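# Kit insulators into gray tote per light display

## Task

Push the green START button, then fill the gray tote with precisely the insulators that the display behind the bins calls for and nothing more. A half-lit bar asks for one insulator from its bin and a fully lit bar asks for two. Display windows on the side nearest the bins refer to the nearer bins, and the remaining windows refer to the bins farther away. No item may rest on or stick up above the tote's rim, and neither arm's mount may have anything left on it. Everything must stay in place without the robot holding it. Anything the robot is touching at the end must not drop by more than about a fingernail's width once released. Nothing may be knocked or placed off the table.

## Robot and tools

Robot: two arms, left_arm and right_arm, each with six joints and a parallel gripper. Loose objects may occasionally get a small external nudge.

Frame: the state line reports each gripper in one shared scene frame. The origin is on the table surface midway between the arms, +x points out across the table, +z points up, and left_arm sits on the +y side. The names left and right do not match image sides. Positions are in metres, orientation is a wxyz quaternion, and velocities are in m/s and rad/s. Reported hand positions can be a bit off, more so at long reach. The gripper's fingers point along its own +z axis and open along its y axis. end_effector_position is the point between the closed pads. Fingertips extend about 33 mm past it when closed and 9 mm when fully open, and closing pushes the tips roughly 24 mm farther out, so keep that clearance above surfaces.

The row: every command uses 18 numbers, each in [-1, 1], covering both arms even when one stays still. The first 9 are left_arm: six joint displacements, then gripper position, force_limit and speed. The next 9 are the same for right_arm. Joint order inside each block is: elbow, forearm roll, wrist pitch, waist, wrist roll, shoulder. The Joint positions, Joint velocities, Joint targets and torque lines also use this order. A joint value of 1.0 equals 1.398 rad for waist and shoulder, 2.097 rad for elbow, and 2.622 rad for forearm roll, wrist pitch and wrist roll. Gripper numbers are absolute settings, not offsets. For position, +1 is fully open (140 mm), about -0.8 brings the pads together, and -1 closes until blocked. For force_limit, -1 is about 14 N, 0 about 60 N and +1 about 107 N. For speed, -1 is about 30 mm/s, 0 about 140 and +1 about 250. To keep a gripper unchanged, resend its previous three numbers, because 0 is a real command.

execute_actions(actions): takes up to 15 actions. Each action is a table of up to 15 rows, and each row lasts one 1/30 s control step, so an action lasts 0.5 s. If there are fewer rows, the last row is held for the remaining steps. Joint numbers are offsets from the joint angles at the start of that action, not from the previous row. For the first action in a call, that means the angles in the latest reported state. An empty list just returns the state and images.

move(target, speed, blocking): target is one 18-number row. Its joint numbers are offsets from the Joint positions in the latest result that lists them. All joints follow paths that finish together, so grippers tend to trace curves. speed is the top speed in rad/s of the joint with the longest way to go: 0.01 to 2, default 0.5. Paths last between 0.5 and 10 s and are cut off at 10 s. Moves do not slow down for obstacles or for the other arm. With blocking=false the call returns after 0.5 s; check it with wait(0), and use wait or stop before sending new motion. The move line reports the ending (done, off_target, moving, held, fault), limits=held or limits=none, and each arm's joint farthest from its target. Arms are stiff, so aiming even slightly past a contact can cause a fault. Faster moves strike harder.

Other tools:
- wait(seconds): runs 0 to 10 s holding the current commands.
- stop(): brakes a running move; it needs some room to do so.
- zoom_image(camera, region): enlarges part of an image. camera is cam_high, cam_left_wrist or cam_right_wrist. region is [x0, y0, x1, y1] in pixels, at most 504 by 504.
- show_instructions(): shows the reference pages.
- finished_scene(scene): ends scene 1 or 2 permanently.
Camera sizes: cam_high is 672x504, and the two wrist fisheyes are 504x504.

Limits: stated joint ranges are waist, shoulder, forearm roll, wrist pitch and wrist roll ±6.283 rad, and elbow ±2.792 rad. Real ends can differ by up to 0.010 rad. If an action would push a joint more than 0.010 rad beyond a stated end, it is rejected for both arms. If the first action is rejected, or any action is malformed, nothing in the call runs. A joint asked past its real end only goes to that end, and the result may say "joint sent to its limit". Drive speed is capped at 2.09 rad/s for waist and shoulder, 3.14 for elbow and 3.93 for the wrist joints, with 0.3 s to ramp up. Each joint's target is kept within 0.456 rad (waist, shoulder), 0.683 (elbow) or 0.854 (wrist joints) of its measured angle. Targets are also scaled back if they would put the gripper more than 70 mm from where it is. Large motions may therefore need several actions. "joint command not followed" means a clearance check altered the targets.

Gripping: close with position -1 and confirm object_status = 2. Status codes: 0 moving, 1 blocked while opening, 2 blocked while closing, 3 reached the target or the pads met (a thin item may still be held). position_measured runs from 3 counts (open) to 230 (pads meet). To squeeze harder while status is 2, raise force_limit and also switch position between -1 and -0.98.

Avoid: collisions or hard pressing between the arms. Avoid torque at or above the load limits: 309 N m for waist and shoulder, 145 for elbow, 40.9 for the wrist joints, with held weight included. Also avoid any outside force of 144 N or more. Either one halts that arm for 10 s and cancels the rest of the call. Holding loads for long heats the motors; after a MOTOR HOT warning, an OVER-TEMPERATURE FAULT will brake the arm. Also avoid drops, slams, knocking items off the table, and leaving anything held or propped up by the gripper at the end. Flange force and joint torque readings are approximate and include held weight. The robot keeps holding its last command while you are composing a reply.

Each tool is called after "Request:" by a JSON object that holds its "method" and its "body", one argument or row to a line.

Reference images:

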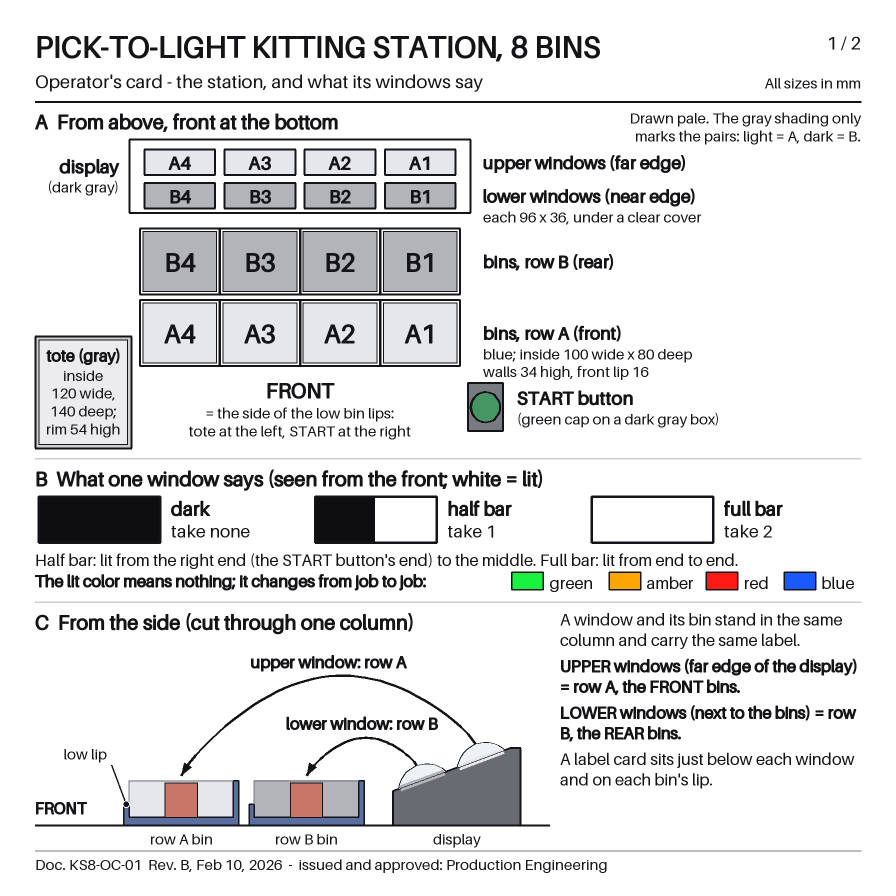

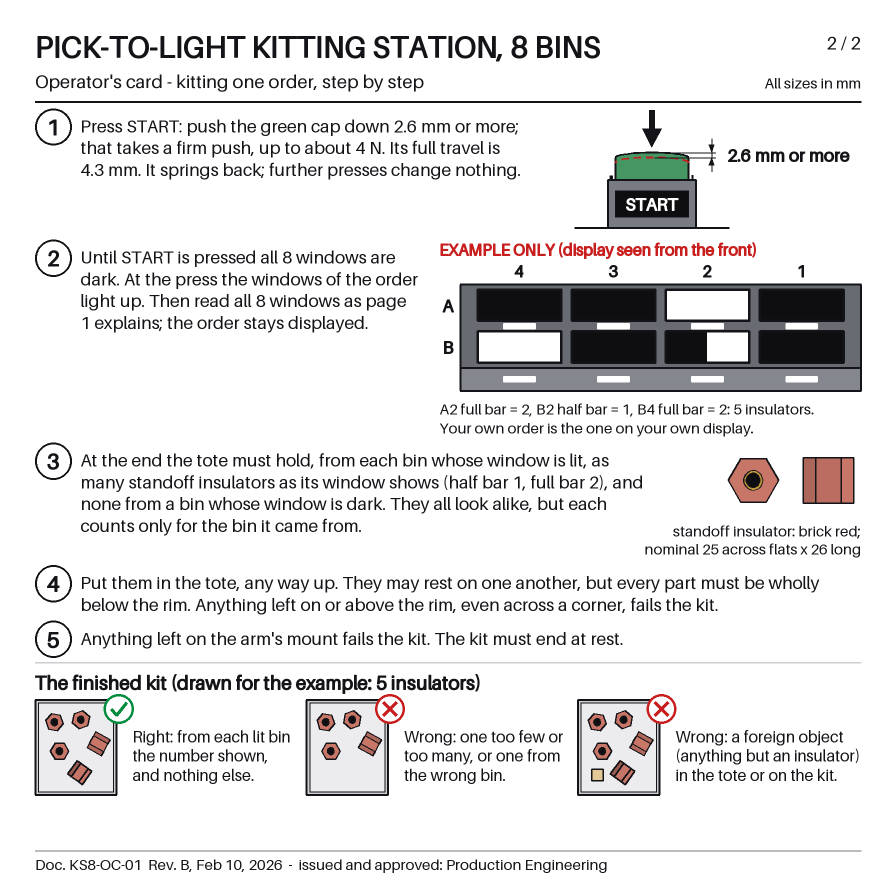

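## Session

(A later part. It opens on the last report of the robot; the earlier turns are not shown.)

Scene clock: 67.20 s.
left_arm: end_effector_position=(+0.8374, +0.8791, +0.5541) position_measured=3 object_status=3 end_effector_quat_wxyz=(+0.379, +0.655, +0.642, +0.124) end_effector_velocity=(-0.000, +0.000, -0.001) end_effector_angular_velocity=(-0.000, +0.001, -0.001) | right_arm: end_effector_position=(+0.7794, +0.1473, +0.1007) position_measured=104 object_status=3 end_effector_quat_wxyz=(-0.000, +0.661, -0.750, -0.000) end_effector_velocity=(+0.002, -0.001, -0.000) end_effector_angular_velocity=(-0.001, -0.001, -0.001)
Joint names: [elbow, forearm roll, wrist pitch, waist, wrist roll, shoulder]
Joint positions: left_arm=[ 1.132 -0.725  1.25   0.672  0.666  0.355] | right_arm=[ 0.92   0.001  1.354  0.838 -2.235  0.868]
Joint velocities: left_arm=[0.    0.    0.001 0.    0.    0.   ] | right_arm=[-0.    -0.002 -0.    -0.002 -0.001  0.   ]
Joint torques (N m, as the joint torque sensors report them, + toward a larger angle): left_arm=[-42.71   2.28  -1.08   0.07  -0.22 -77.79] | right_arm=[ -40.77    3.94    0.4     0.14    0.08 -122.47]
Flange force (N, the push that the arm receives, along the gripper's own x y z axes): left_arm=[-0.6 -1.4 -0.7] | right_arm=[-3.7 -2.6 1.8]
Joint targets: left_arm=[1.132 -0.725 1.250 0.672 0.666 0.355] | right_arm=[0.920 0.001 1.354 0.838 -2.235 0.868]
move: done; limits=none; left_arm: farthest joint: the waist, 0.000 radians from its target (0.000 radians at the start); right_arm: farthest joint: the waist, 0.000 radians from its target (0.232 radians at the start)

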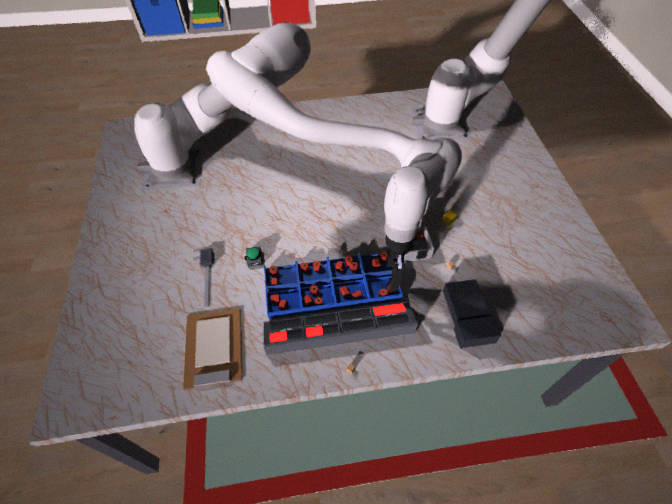

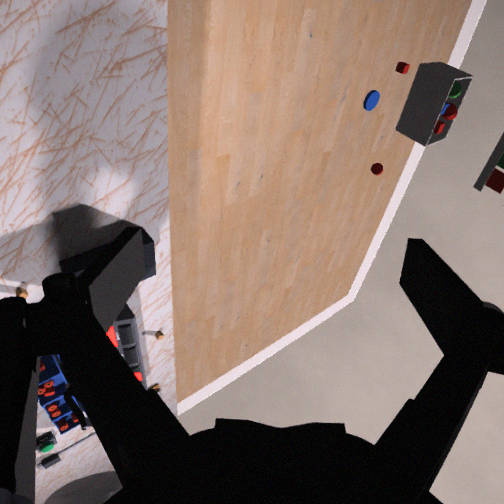

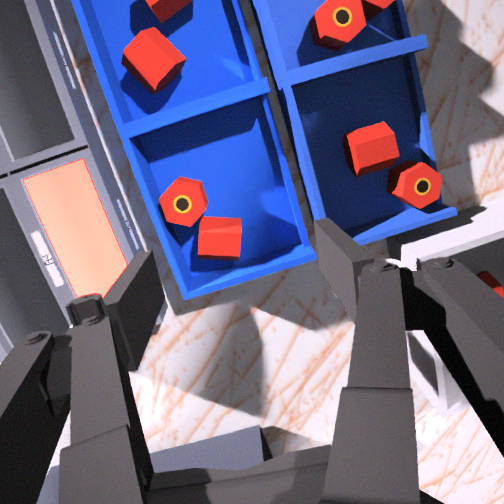

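Request:
{"method": "move", "body": {
  "target": [0,0,0,0,0,0,1,0,0,-0.0011,0,-0.0108,-0.0044,-0.0024,0.0219,-0.47,0,1],
  "speed": 0.15
}}

Request:
{"method": "move", "body": {
  "target": [0,0,0,0,0,0,1,0,0,0.003,0,-0.0037,0,0,0.0025,-0.47,0,1],
  "speed": 0.02
}}

Scene clock: 68.33 s.
left_arm: end_effector_position=(+0.8374, +0.8791, +0.5541) position_measured=3 object_status=3 end_effector_quat_wxyz=(+0.379, +0.655, +0.642, +0.124) end_effector_velocity=(+0.000, -0.001, -0.001) end_effector_angular_velocity=(-0.000, +0.001, -0.001) | right_arm: end_effector_position=(+0.7900, +0.1489, +0.0707) position_measured=188 object_status=3 end_effector_quat_wxyz=(-0.000, +0.661, -0.750, -0.000) end_effector_velocity=(+0.001, -0.001, -0.001) end_effector_angular_velocity=(-0.002, -0.001, +0.001)
Joint names: [elbow, forearm roll, wrist pitch, waist, wrist roll, shoulder]
Joint positions: left_arm=[ 1.132 -0.725  1.25   0.672  0.666  0.355] | right_arm=[ 0.917  0.001  1.325  0.832 -2.241  0.898]
Joint velocities: left_arm=[ 0.001 -0.    -0.    -0.001  0.     0.001] | right_arm=[ 0.001 -0.002 -0.001 -0.    -0.001  0.001]
Joint torques (N m, as the joint torque sensors report them, + toward a larger angle): left_arm=[-41.89   2.19  -0.7   -0.17  -0.09 -78.23] | right_arm=[ -41.24    4.45   -0.09   -1.74    0.44 -123.53]
Flange force (N, the push that the arm receives, along the gripper's own x y z axes): left_arm=[0.6 1.4 -0.3] | right_arm=[-1.6 0.2 1.7]
Joint targets: left_arm=[1.132 -0.725 1.250 0.672 0.666 0.355] | right_arm=[0.917 0.001 1.325 0.832 -2.241 0.898]
move: done; limits=none; left_arm: farthest joint: the waist, 0.000 radians from its target (0.000 radians at the start); right_arm: farthest joint: the waist, 0.000 radians from its target (0.006 radians at the start)

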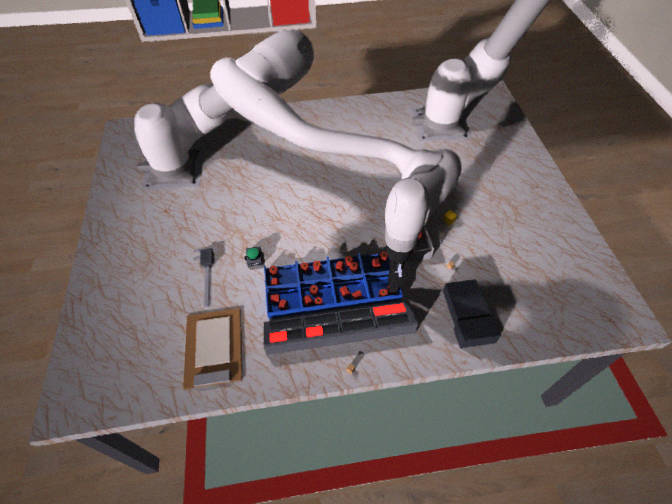

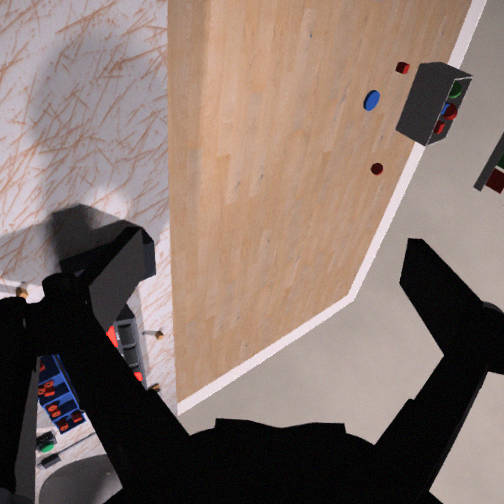

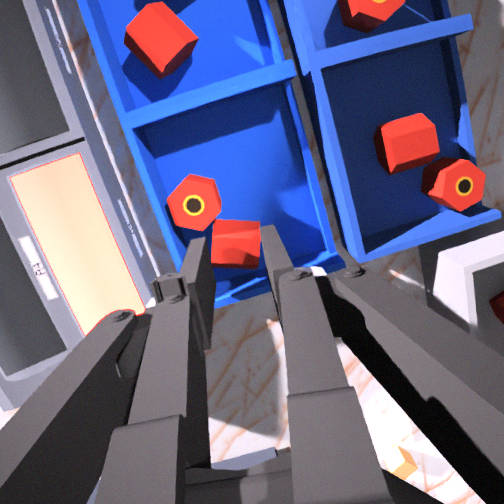

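Scene clock: 69.03 s.
left_arm: end_effector_position=(+0.8374, +0.8791, +0.5541) position_measured=3 object_status=3 end_effector_quat_wxyz=(+0.379, +0.655, +0.642, +0.124) end_effector_velocity=(+0.000, +0.001, +0.000) end_effector_angular_velocity=(+0.001, -0.001, +0.001) | right_arm: end_effector_position=(+0.7900, +0.1489, +0.0640) position_measured=188 object_status=3 end_effector_quat_wxyz=(-0.000, +0.661, -0.750, -0.000) end_effector_velocity=(-0.000, +0.000, -0.001) end_effector_angular_velocity=(+0.000, +0.000, -0.001)
Joint names: [elbow, forearm roll, wrist pitch, waist, wrist roll, shoulder]
Joint positions: left_arm=[ 1.132 -0.725  1.25   0.672  0.666  0.355] | right_arm=[ 0.923  0.001  1.316  0.832 -2.241  0.902]
Joint velocities: left_arm=[-0.    -0.    -0.001  0.001  0.     0.   ] | right_arm=[ 0.001  0.    -0.001  0.     0.001  0.001]
Joint torques (N m, as the joint torque sensors report them, + toward a larger angle): left_arm=[-42.75   2.2   -0.78  -1.36   0.08 -77.16] | right_arm=[ -28.19    4.79    0.45    1.31    0.3  -104.35]
Flange force (N, the push that the arm receives, along the gripper's own x y z axes): left_arm=[-0.1 -2.7 -1.9] | right_arm=[-7.7 -7.6 -18.7]
Joint targets: left_arm=[1.132 -0.725 1.250 0.672 0.666 0.355] | right_arm=[0.923 0.001 1.316 0.832 -2.241 0.902]
move: done; limits=none; left_arm: farthest joint: the waist, 0.000 radians from its target (0.000 radians at the start); right_arm: farthest joint: the waist, 0.000 radians from its target (0.000 radians at the start)

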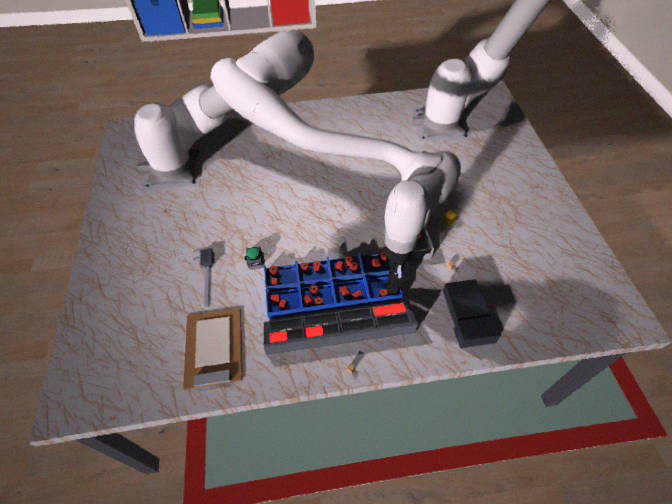

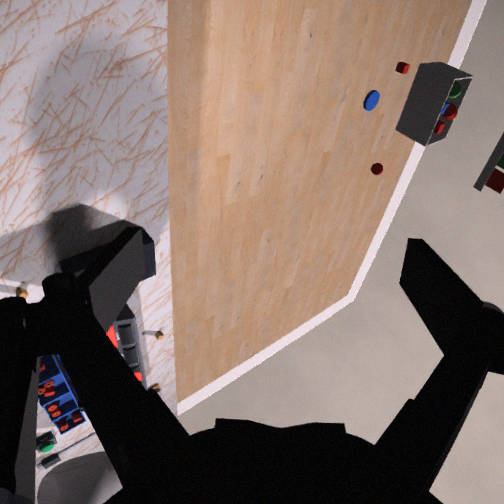

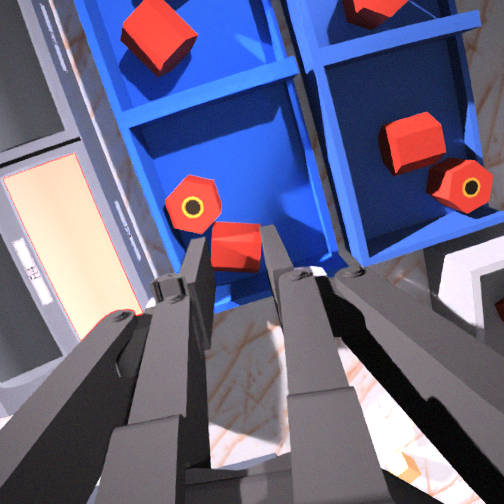

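Request:
{"method": "move", "body": {
  "target": [0,0,0,0,0,0,1,0,0,-0.0017,0,0.0021,0,0,-0.0014,-0.47,0,1],
  "speed": 0.03
}}

Request:
{"method": "move", "body": {
  "target": [0,0,0,0,0,0,1,0,0,-0.0043,0,0.0016,0.0013,0,0.0034,-0.44,0,1],
  "speed": 0.03
}}

Request:
{"method": "move", "body": {
  "target": [0,0,0,0,0,0,1,0,0,0.0026,0,-0.0032,0,0,0.0021,-0.44,0,1],
  "speed": 0.02
}}

Scene clock: 70.17 s.
left_arm: end_effector_position=(+0.8374, +0.8791, +0.5541) position_measured=3 object_status=3 end_effector_quat_wxyz=(+0.379, +0.655, +0.642, +0.124) end_effector_velocity=(-0.000, -0.000, -0.001) end_effector_angular_velocity=(-0.001, +0.002, +0.000) | right_arm: end_effector_position=(+0.7900, +0.1489, +0.0679) position_measured=188 object_status=3 end_effector_quat_wxyz=(-0.000, +0.661, -0.750, -0.000) end_effector_velocity=(+0.000, -0.000, +0.001) end_effector_angular_velocity=(+0.000, -0.000, -0.001)
Joint names: [elbow, forearm roll, wrist pitch, waist, wrist roll, shoulder]
Joint positions: left_arm=[ 1.132 -0.725  1.25   0.672  0.666  0.355] | right_arm=[ 0.92   0.001  1.321  0.832 -2.241  0.9  ]
Joint velocities: left_arm=[ 0.001  0.     0.001  0.    -0.001 -0.   ] | right_arm=[-0.    -0.     0.    -0.     0.001 -0.   ]
Joint torques (N m, as the joint torque sensors report them, + toward a larger angle): left_arm=[-42.64   2.24  -0.83  -1.22  -0.25 -76.99] | right_arm=[ -40.82    4.14    0.13    0.76    0.3  -124.12]
Flange force (N, the push that the arm receives, along the gripper's own x y z axes): left_arm=[0.0 -3.2 -1.8] | right_arm=[-2.1 -2.9 2.1]
Joint targets: left_arm=[1.132 -0.725 1.250 0.672 0.666 0.355] | right_arm=[0.920 0.001 1.321 0.832 -2.241 0.900]
move: done; limits=none; left_arm: farthest joint: the waist, 0.000 radians from its target (0.000 radians at the start); right_arm: farthest joint: the waist, 0.000 radians from its target (0.000 radians at the start)

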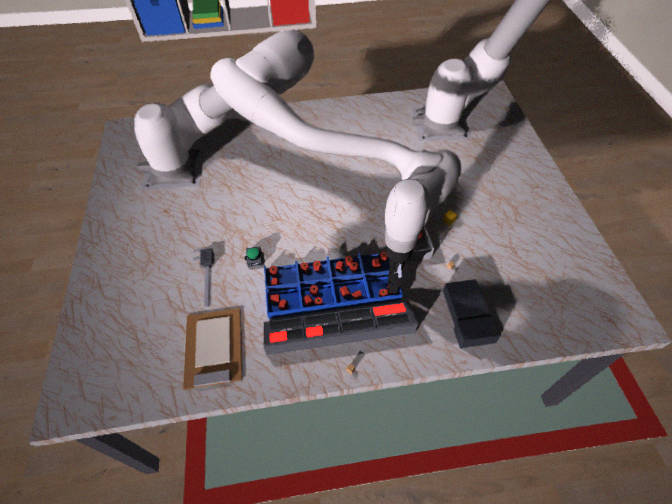

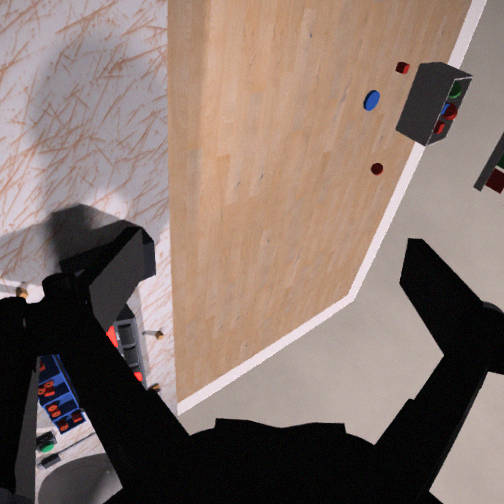

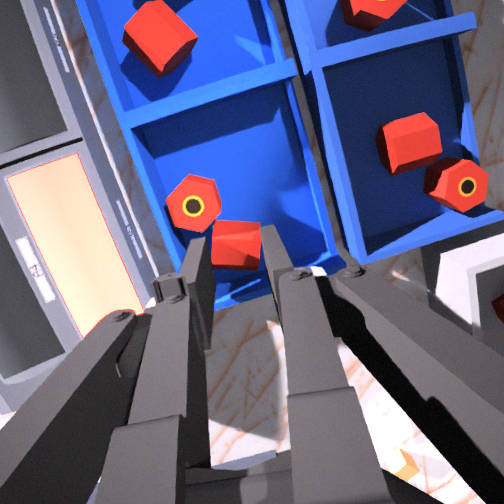

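Scene clock: 70.87 s.
left_arm: end_effector_position=(+0.8374, +0.8791, +0.5541) position_measured=3 object_status=3 end_effector_quat_wxyz=(+0.379, +0.655, +0.642, +0.124) end_effector_velocity=(-0.000, +0.000, -0.001) end_effector_angular_velocity=(-0.001, +0.001, +0.001) | right_arm: end_effector_position=(+0.7904, +0.1519, +0.0679) position_measured=185 object_status=3 end_effector_quat_wxyz=(-0.000, +0.662, -0.750, -0.000) end_effector_velocity=(-0.000, +0.001, -0.000) end_effector_angular_velocity=(+0.001, +0.000, +0.002)
Joint names: [elbow, forearm roll, wrist pitch, waist, wrist roll, shoulder]
Joint positions: left_arm=[ 1.132 -0.725  1.25   0.672  0.666  0.355] | right_arm=[ 0.911  0.001  1.325  0.834 -2.241  0.904]
Joint velocities: left_arm=[ 0.001 -0.    -0.     0.    -0.     0.   ] | right_arm=[-0.001  0.001  0.     0.    -0.001  0.   ]
Joint torques (N m, as the joint torque sensors report them, + toward a larger angle): left_arm=[-42.3    1.96  -0.94   0.48  -0.22 -78.35] | right_arm=[ -42.39    4.33    0.26   -0.39   -0.05 -122.52]
Flange force (N, the push that the arm receives, along the gripper's own x y z axes): left_arm=[0.1 0.5 -0.1] | right_arm=[4.9 4.3 2.4]
Joint targets: left_arm=[1.132 -0.725 1.250 0.672 0.666 0.355] | right_arm=[0.911 0.001 1.325 0.834 -2.241 0.905]
move: done; limits=none; left_arm: farthest joint: the waist, 0.000 radians from its target (0.000 radians at the start); right_arm: farthest joint: the waist, 0.000 radians from its target (0.002 radians at the start)

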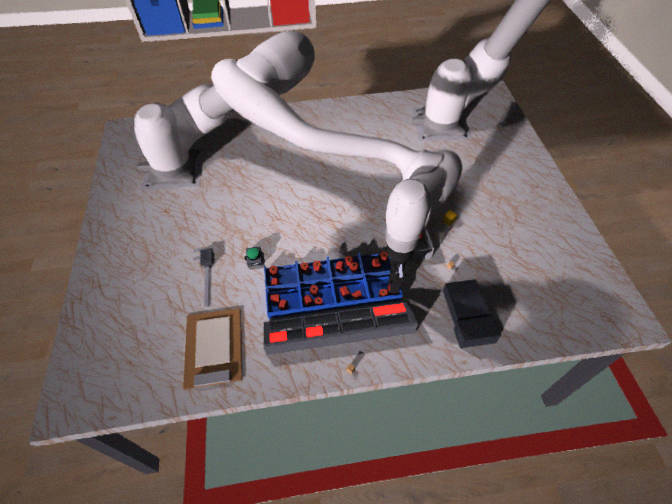

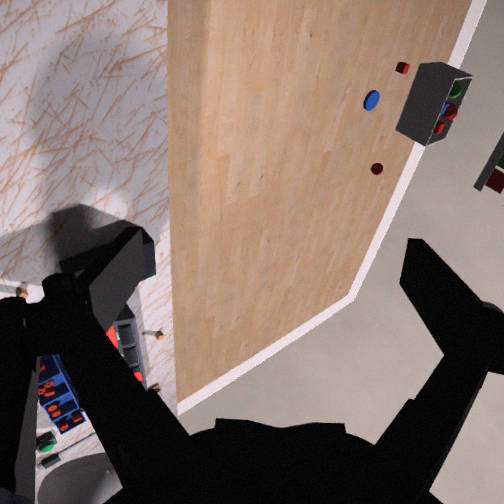

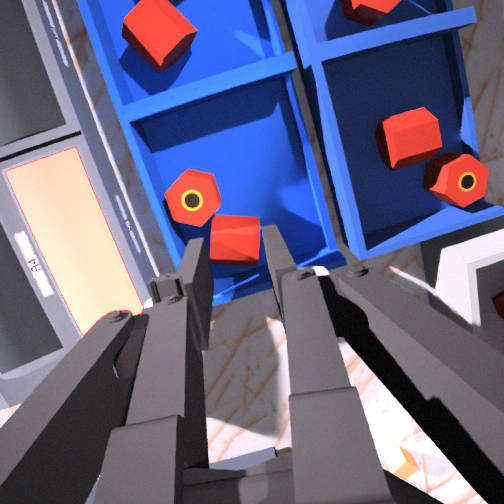

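Scene clock: 71.57 s.
left_arm: end_effector_position=(+0.8374, +0.8791, +0.5541) position_measured=3 object_status=3 end_effector_quat_wxyz=(+0.379, +0.655, +0.642, +0.124) end_effector_velocity=(+0.000, +0.000, +0.000) end_effector_angular_velocity=(+0.000, -0.000, +0.000) | right_arm: end_effector_position=(+0.7904, +0.1519, +0.0619) position_measured=185 object_status=3 end_effector_quat_wxyz=(-0.000, +0.662, -0.750, -0.000) end_effector_velocity=(-0.000, +0.000, -0.000) end_effector_angular_velocity=(+0.001, +0.000, -0.000)
Joint names: [elbow, forearm roll, wrist pitch, waist, wrist roll, shoulder]
Joint positions: left_arm=[ 1.132 -0.725  1.25   0.672  0.666  0.355] | right_arm=[ 0.916  0.001  1.317  0.834 -2.241  0.907]
Joint velocities: left_arm=[-0.001  0.    -0.     0.     0.     0.   ] | right_arm=[-0.     0.001 -0.001  0.    -0.     0.   ]
Joint torques (N m, as the joint torque sensors report them, + toward a larger angle): left_arm=[-41.76   2.06  -0.95   0.21  -0.05 -78.03] | right_arm=[ -40.11    4.47    0.31    1.25    0.35 -124.3 ]
Flange force (N, the push that the arm receives, along the gripper's own x y z axes): left_arm=[0.4 2.0 -0.7] | right_arm=[-3.1 -4.2 1.4]
Joint targets: left_arm=[1.132 -0.725 1.250 0.672 0.666 0.355] | right_arm=[0.916 0.001 1.317 0.834 -2.241 0.907]
move: done; limits=none; left_arm: farthest joint: the waist, 0.000 radians from its target (0.000 radians at the start); right_arm: farthest joint: the waist, 0.000 radians from its target (0.000 radians at the start)

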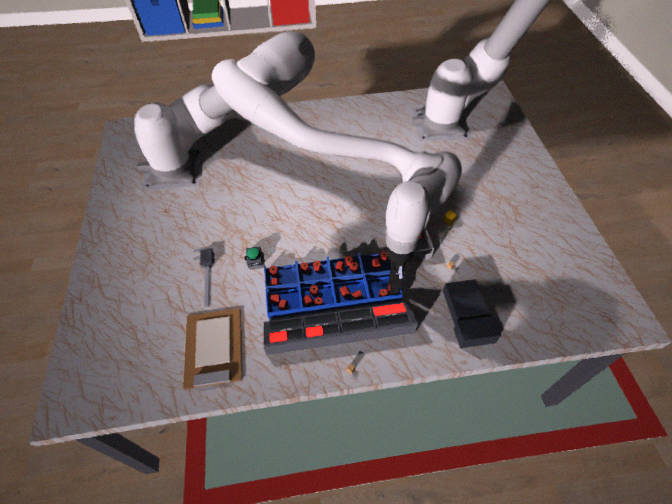

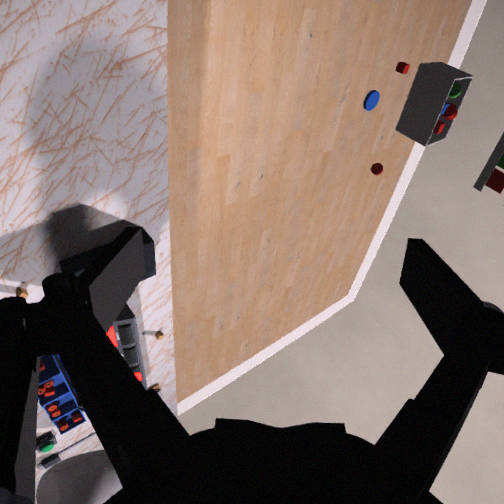

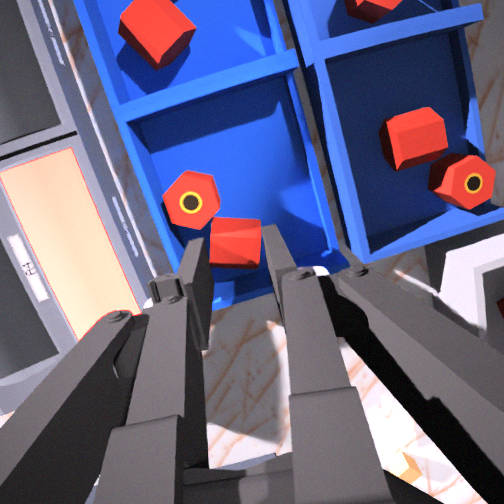

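Request:
{"method": "move", "body": {
  "target": [0,0,0,0,0,0,1,0,0,0.0073,0,-0.009,0,0,0.006,-0.44,0,1],
  "speed": 0.03
}}

Request:
{"method": "move", "body": {
  "target": [0,0,0,0,0,0,1,0,0,0,0,0,0,0,0,-1,0,0]
}}

Request:
{"method": "move", "body": {
  "target": [0,0,0,0,0,0,1,0,0,-0.043,0,0.049,0,0,-0.028,-1,0,0],
  "speed": 0.2
}}

Scene clock: 73.00 s.
left_arm: end_effector_position=(+0.8374, +0.8791, +0.5541) position_measured=3 object_status=3 end_effector_quat_wxyz=(+0.379, +0.655, +0.642, +0.124) end_effector_velocity=(+0.000, +0.001, -0.001) end_effector_angular_velocity=(-0.000, +0.000, +0.001) | right_arm: end_effector_position=(+0.7902, +0.1516, +0.0451) position_measured=185 object_status=3 end_effector_quat_wxyz=(-0.000, +0.662, -0.750, -0.000) end_effector_velocity=(+0.000, +0.000, +0.000) end_effector_angular_velocity=(+0.001, -0.000, -0.000)
Joint names: [elbow, forearm roll, wrist pitch, waist, wrist roll, shoulder]
Joint positions: left_arm=[ 1.132 -0.725  1.25   0.672  0.666  0.355] | right_arm=[ 0.932  0.001  1.293  0.834 -2.241  0.916]
Joint velocities: left_arm=[-0.    -0.    -0.     0.001 -0.     0.001] | right_arm=[-0.  0. -0. -0.  0.  0.]
Joint torques (N m, as the joint torque sensors report them, + toward a larger angle): left_arm=[-41.76   2.09  -1.1    0.    -0.21 -78.66] | right_arm=[ -40.81    4.3     0.28   -0.15   -0.08 -123.3 ]
Flange force (N, the push that the arm receives, along the gripper's own x y z axes): left_arm=[1.4 2.9 -0.9] | right_arm=[0.7 0.8 1.4]
Joint targets: left_arm=[1.132 -0.725 1.250 0.672 0.666 0.355] | right_arm=[0.932 0.001 1.293 0.834 -2.241 0.916]
move: done; limits=none; left_arm: farthest joint: the waist, 0.000 radians from its target (0.000 radians at the start); right_arm: farthest joint: the waist, 0.000 radians from its target (0.000 radians at the start)

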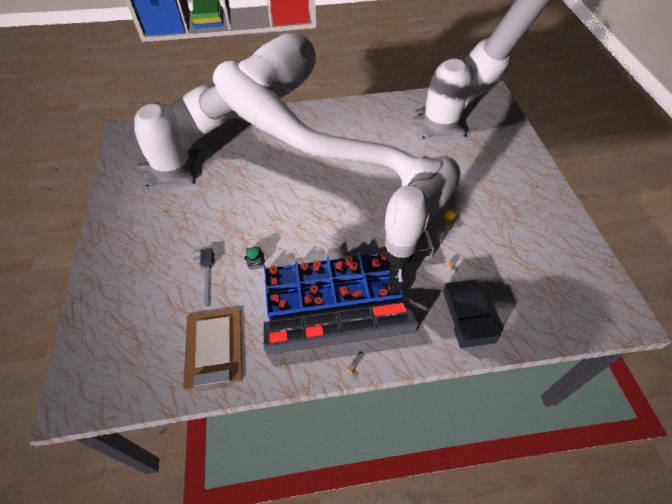

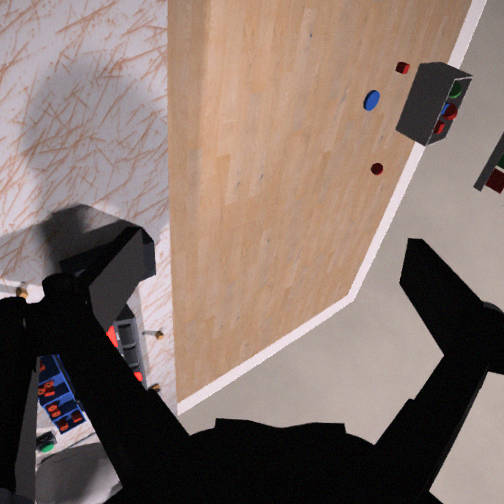

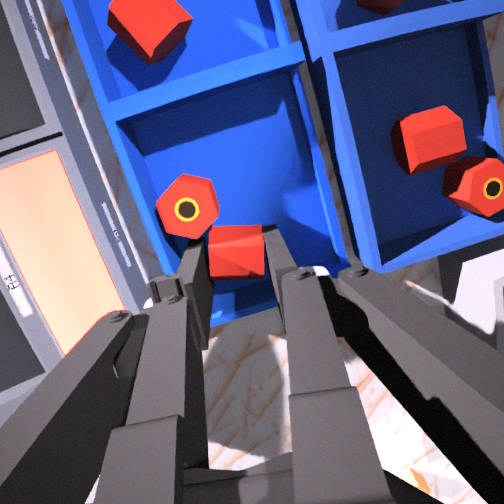

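Scene clock: 73.50 s.
left_arm: end_effector_position=(+0.8374, +0.8791, +0.5541) position_measured=3 object_status=3 end_effector_quat_wxyz=(+0.379, +0.655, +0.642, +0.124) end_effector_velocity=(+0.000, -0.001, -0.001) end_effector_angular_velocity=(-0.001, +0.002, -0.002) | right_arm: end_effector_position=(+0.7902, +0.1516, +0.0451) position_measured=195 object_status=2 end_effector_quat_wxyz=(-0.000, +0.662, -0.750, -0.000) end_effector_velocity=(-0.000, +0.000, -0.000) end_effector_angular_velocity=(+0.000, +0.001, +0.000)
Joint names: [elbow, forearm roll, wrist pitch, waist, wrist roll, shoulder]
Joint positions: left_arm=[ 1.132 -0.725  1.25   0.672  0.666  0.355] | right_arm=[ 0.932  0.001  1.293  0.834 -2.241  0.916]
Joint velocities: left_arm=[ 0.001  0.     0.001 -0.001 -0.001  0.001] | right_arm=[ 0.  0. -0.  0. -0.  0.]
Joint torques (N m, as the joint torque sensors report them, + toward a larger angle): left_arm=[-42.76   2.06  -0.79   0.73  -0.12 -77.89] | right_arm=[ -36.      4.17    0.25    0.35   -0.11 -114.5 ]
Flange force (N, the push that the arm receives, along the gripper's own x y z axes): left_arm=[-1.2 -1.0 0.9] | right_arm=[0.3 -0.1 -7.1]
Joint targets: left_arm=[1.132 -0.725 1.250 0.672 0.666 0.355] | right_arm=[0.932 0.001 1.293 0.834 -2.241 0.916]
move: done; limits=none; left_arm: farthest joint: the waist, 0.000 radians from its target (0.000 radians at the start); right_arm: farthest joint: the waist, 0.000 radians from its target (0.000 radians at the start)

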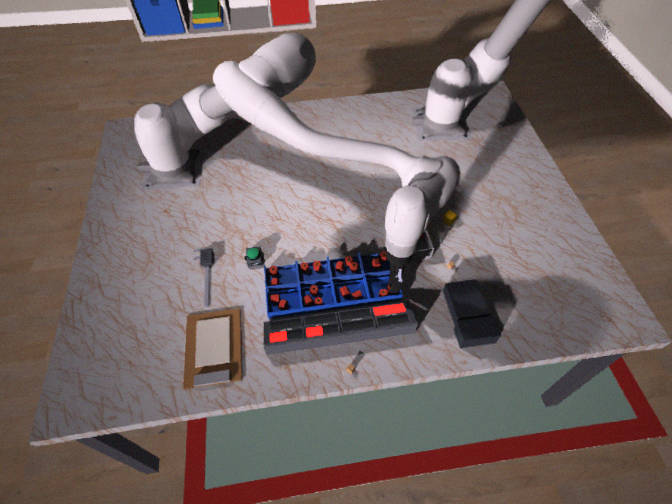

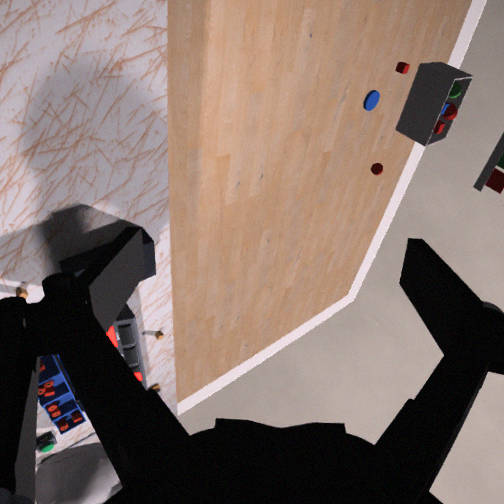

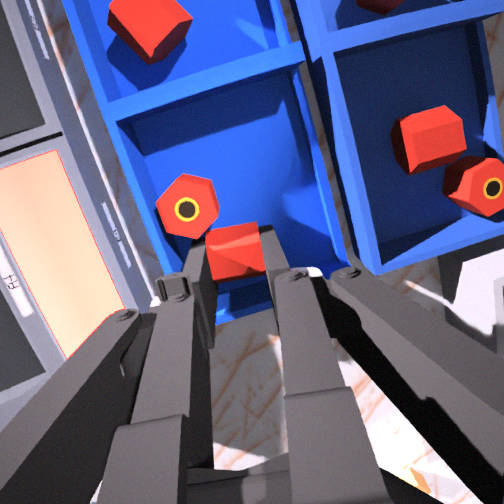

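Scene clock: 74.50 s.
left_arm: end_effector_position=(+0.8374, +0.8791, +0.5541) position_measured=3 object_status=3 end_effector_quat_wxyz=(+0.379, +0.655, +0.642, +0.124) end_effector_velocity=(+0.000, -0.000, -0.000) end_effector_angular_velocity=(-0.000, -0.000, +0.000) | right_arm: end_effector_position=(+0.7904, +0.1519, +0.1345) position_measured=195 object_status=2 end_effector_quat_wxyz=(-0.001, +0.662, -0.750, -0.000) end_effector_velocity=(+0.000, -0.000, +0.001) end_effector_angular_velocity=(+0.000, +0.000, +0.000)
Joint names: [elbow, forearm roll, wrist pitch, waist, wrist roll, shoulder]
Joint positions: left_arm=[ 1.132 -0.725  1.25   0.672  0.666  0.355] | right_arm=[ 0.841  0.001  1.422  0.834 -2.241  0.877]
Joint velocities: left_arm=[-0. -0. -0. -0. -0.  0.] | right_arm=[-0.     0.001  0.001 -0.    -0.001 -0.   ]
Joint torques (N m, as the joint torque sensors report them, + toward a larger angle): left_arm=[-41.9    1.94  -0.98  -0.42  -0.26 -78.48] | right_arm=[ -42.79    4.01    0.11    1.03    0.39 -124.54]
Flange force (N, the push that the arm receives, along the gripper's own x y z axes): left_arm=[1.2 1.7 -1.3] | right_arm=[-0.3 -2.2 3.4]
Joint targets: left_arm=[1.132 -0.725 1.250 0.672 0.666 0.355] | right_arm=[0.841 0.001 1.422 0.834 -2.241 0.877]
move: done; limits=none; left_arm: farthest joint: the waist, 0.000 radians from its target (0.000 radians at the start); right_arm: farthest joint: the waist, 0.000 radians from its target (0.000 radians at the start)

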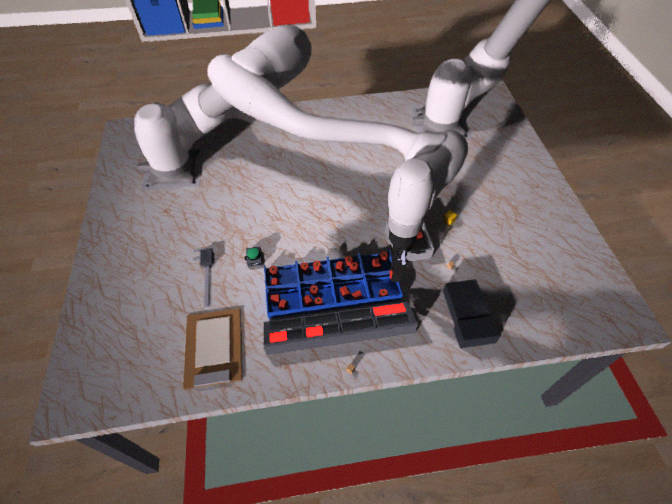

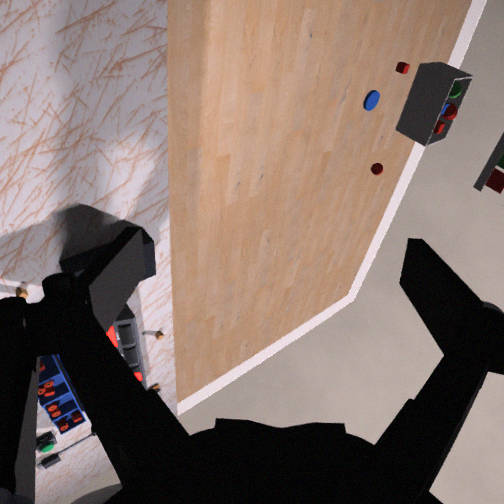

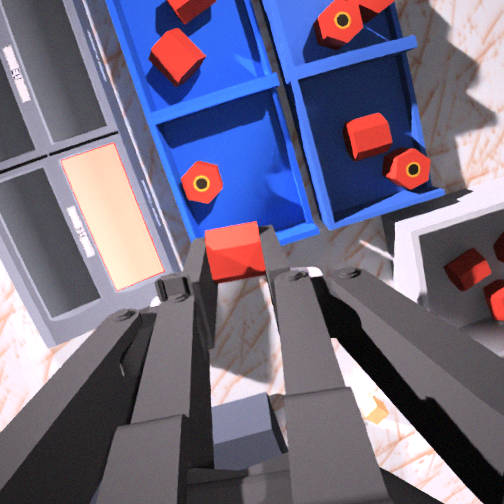

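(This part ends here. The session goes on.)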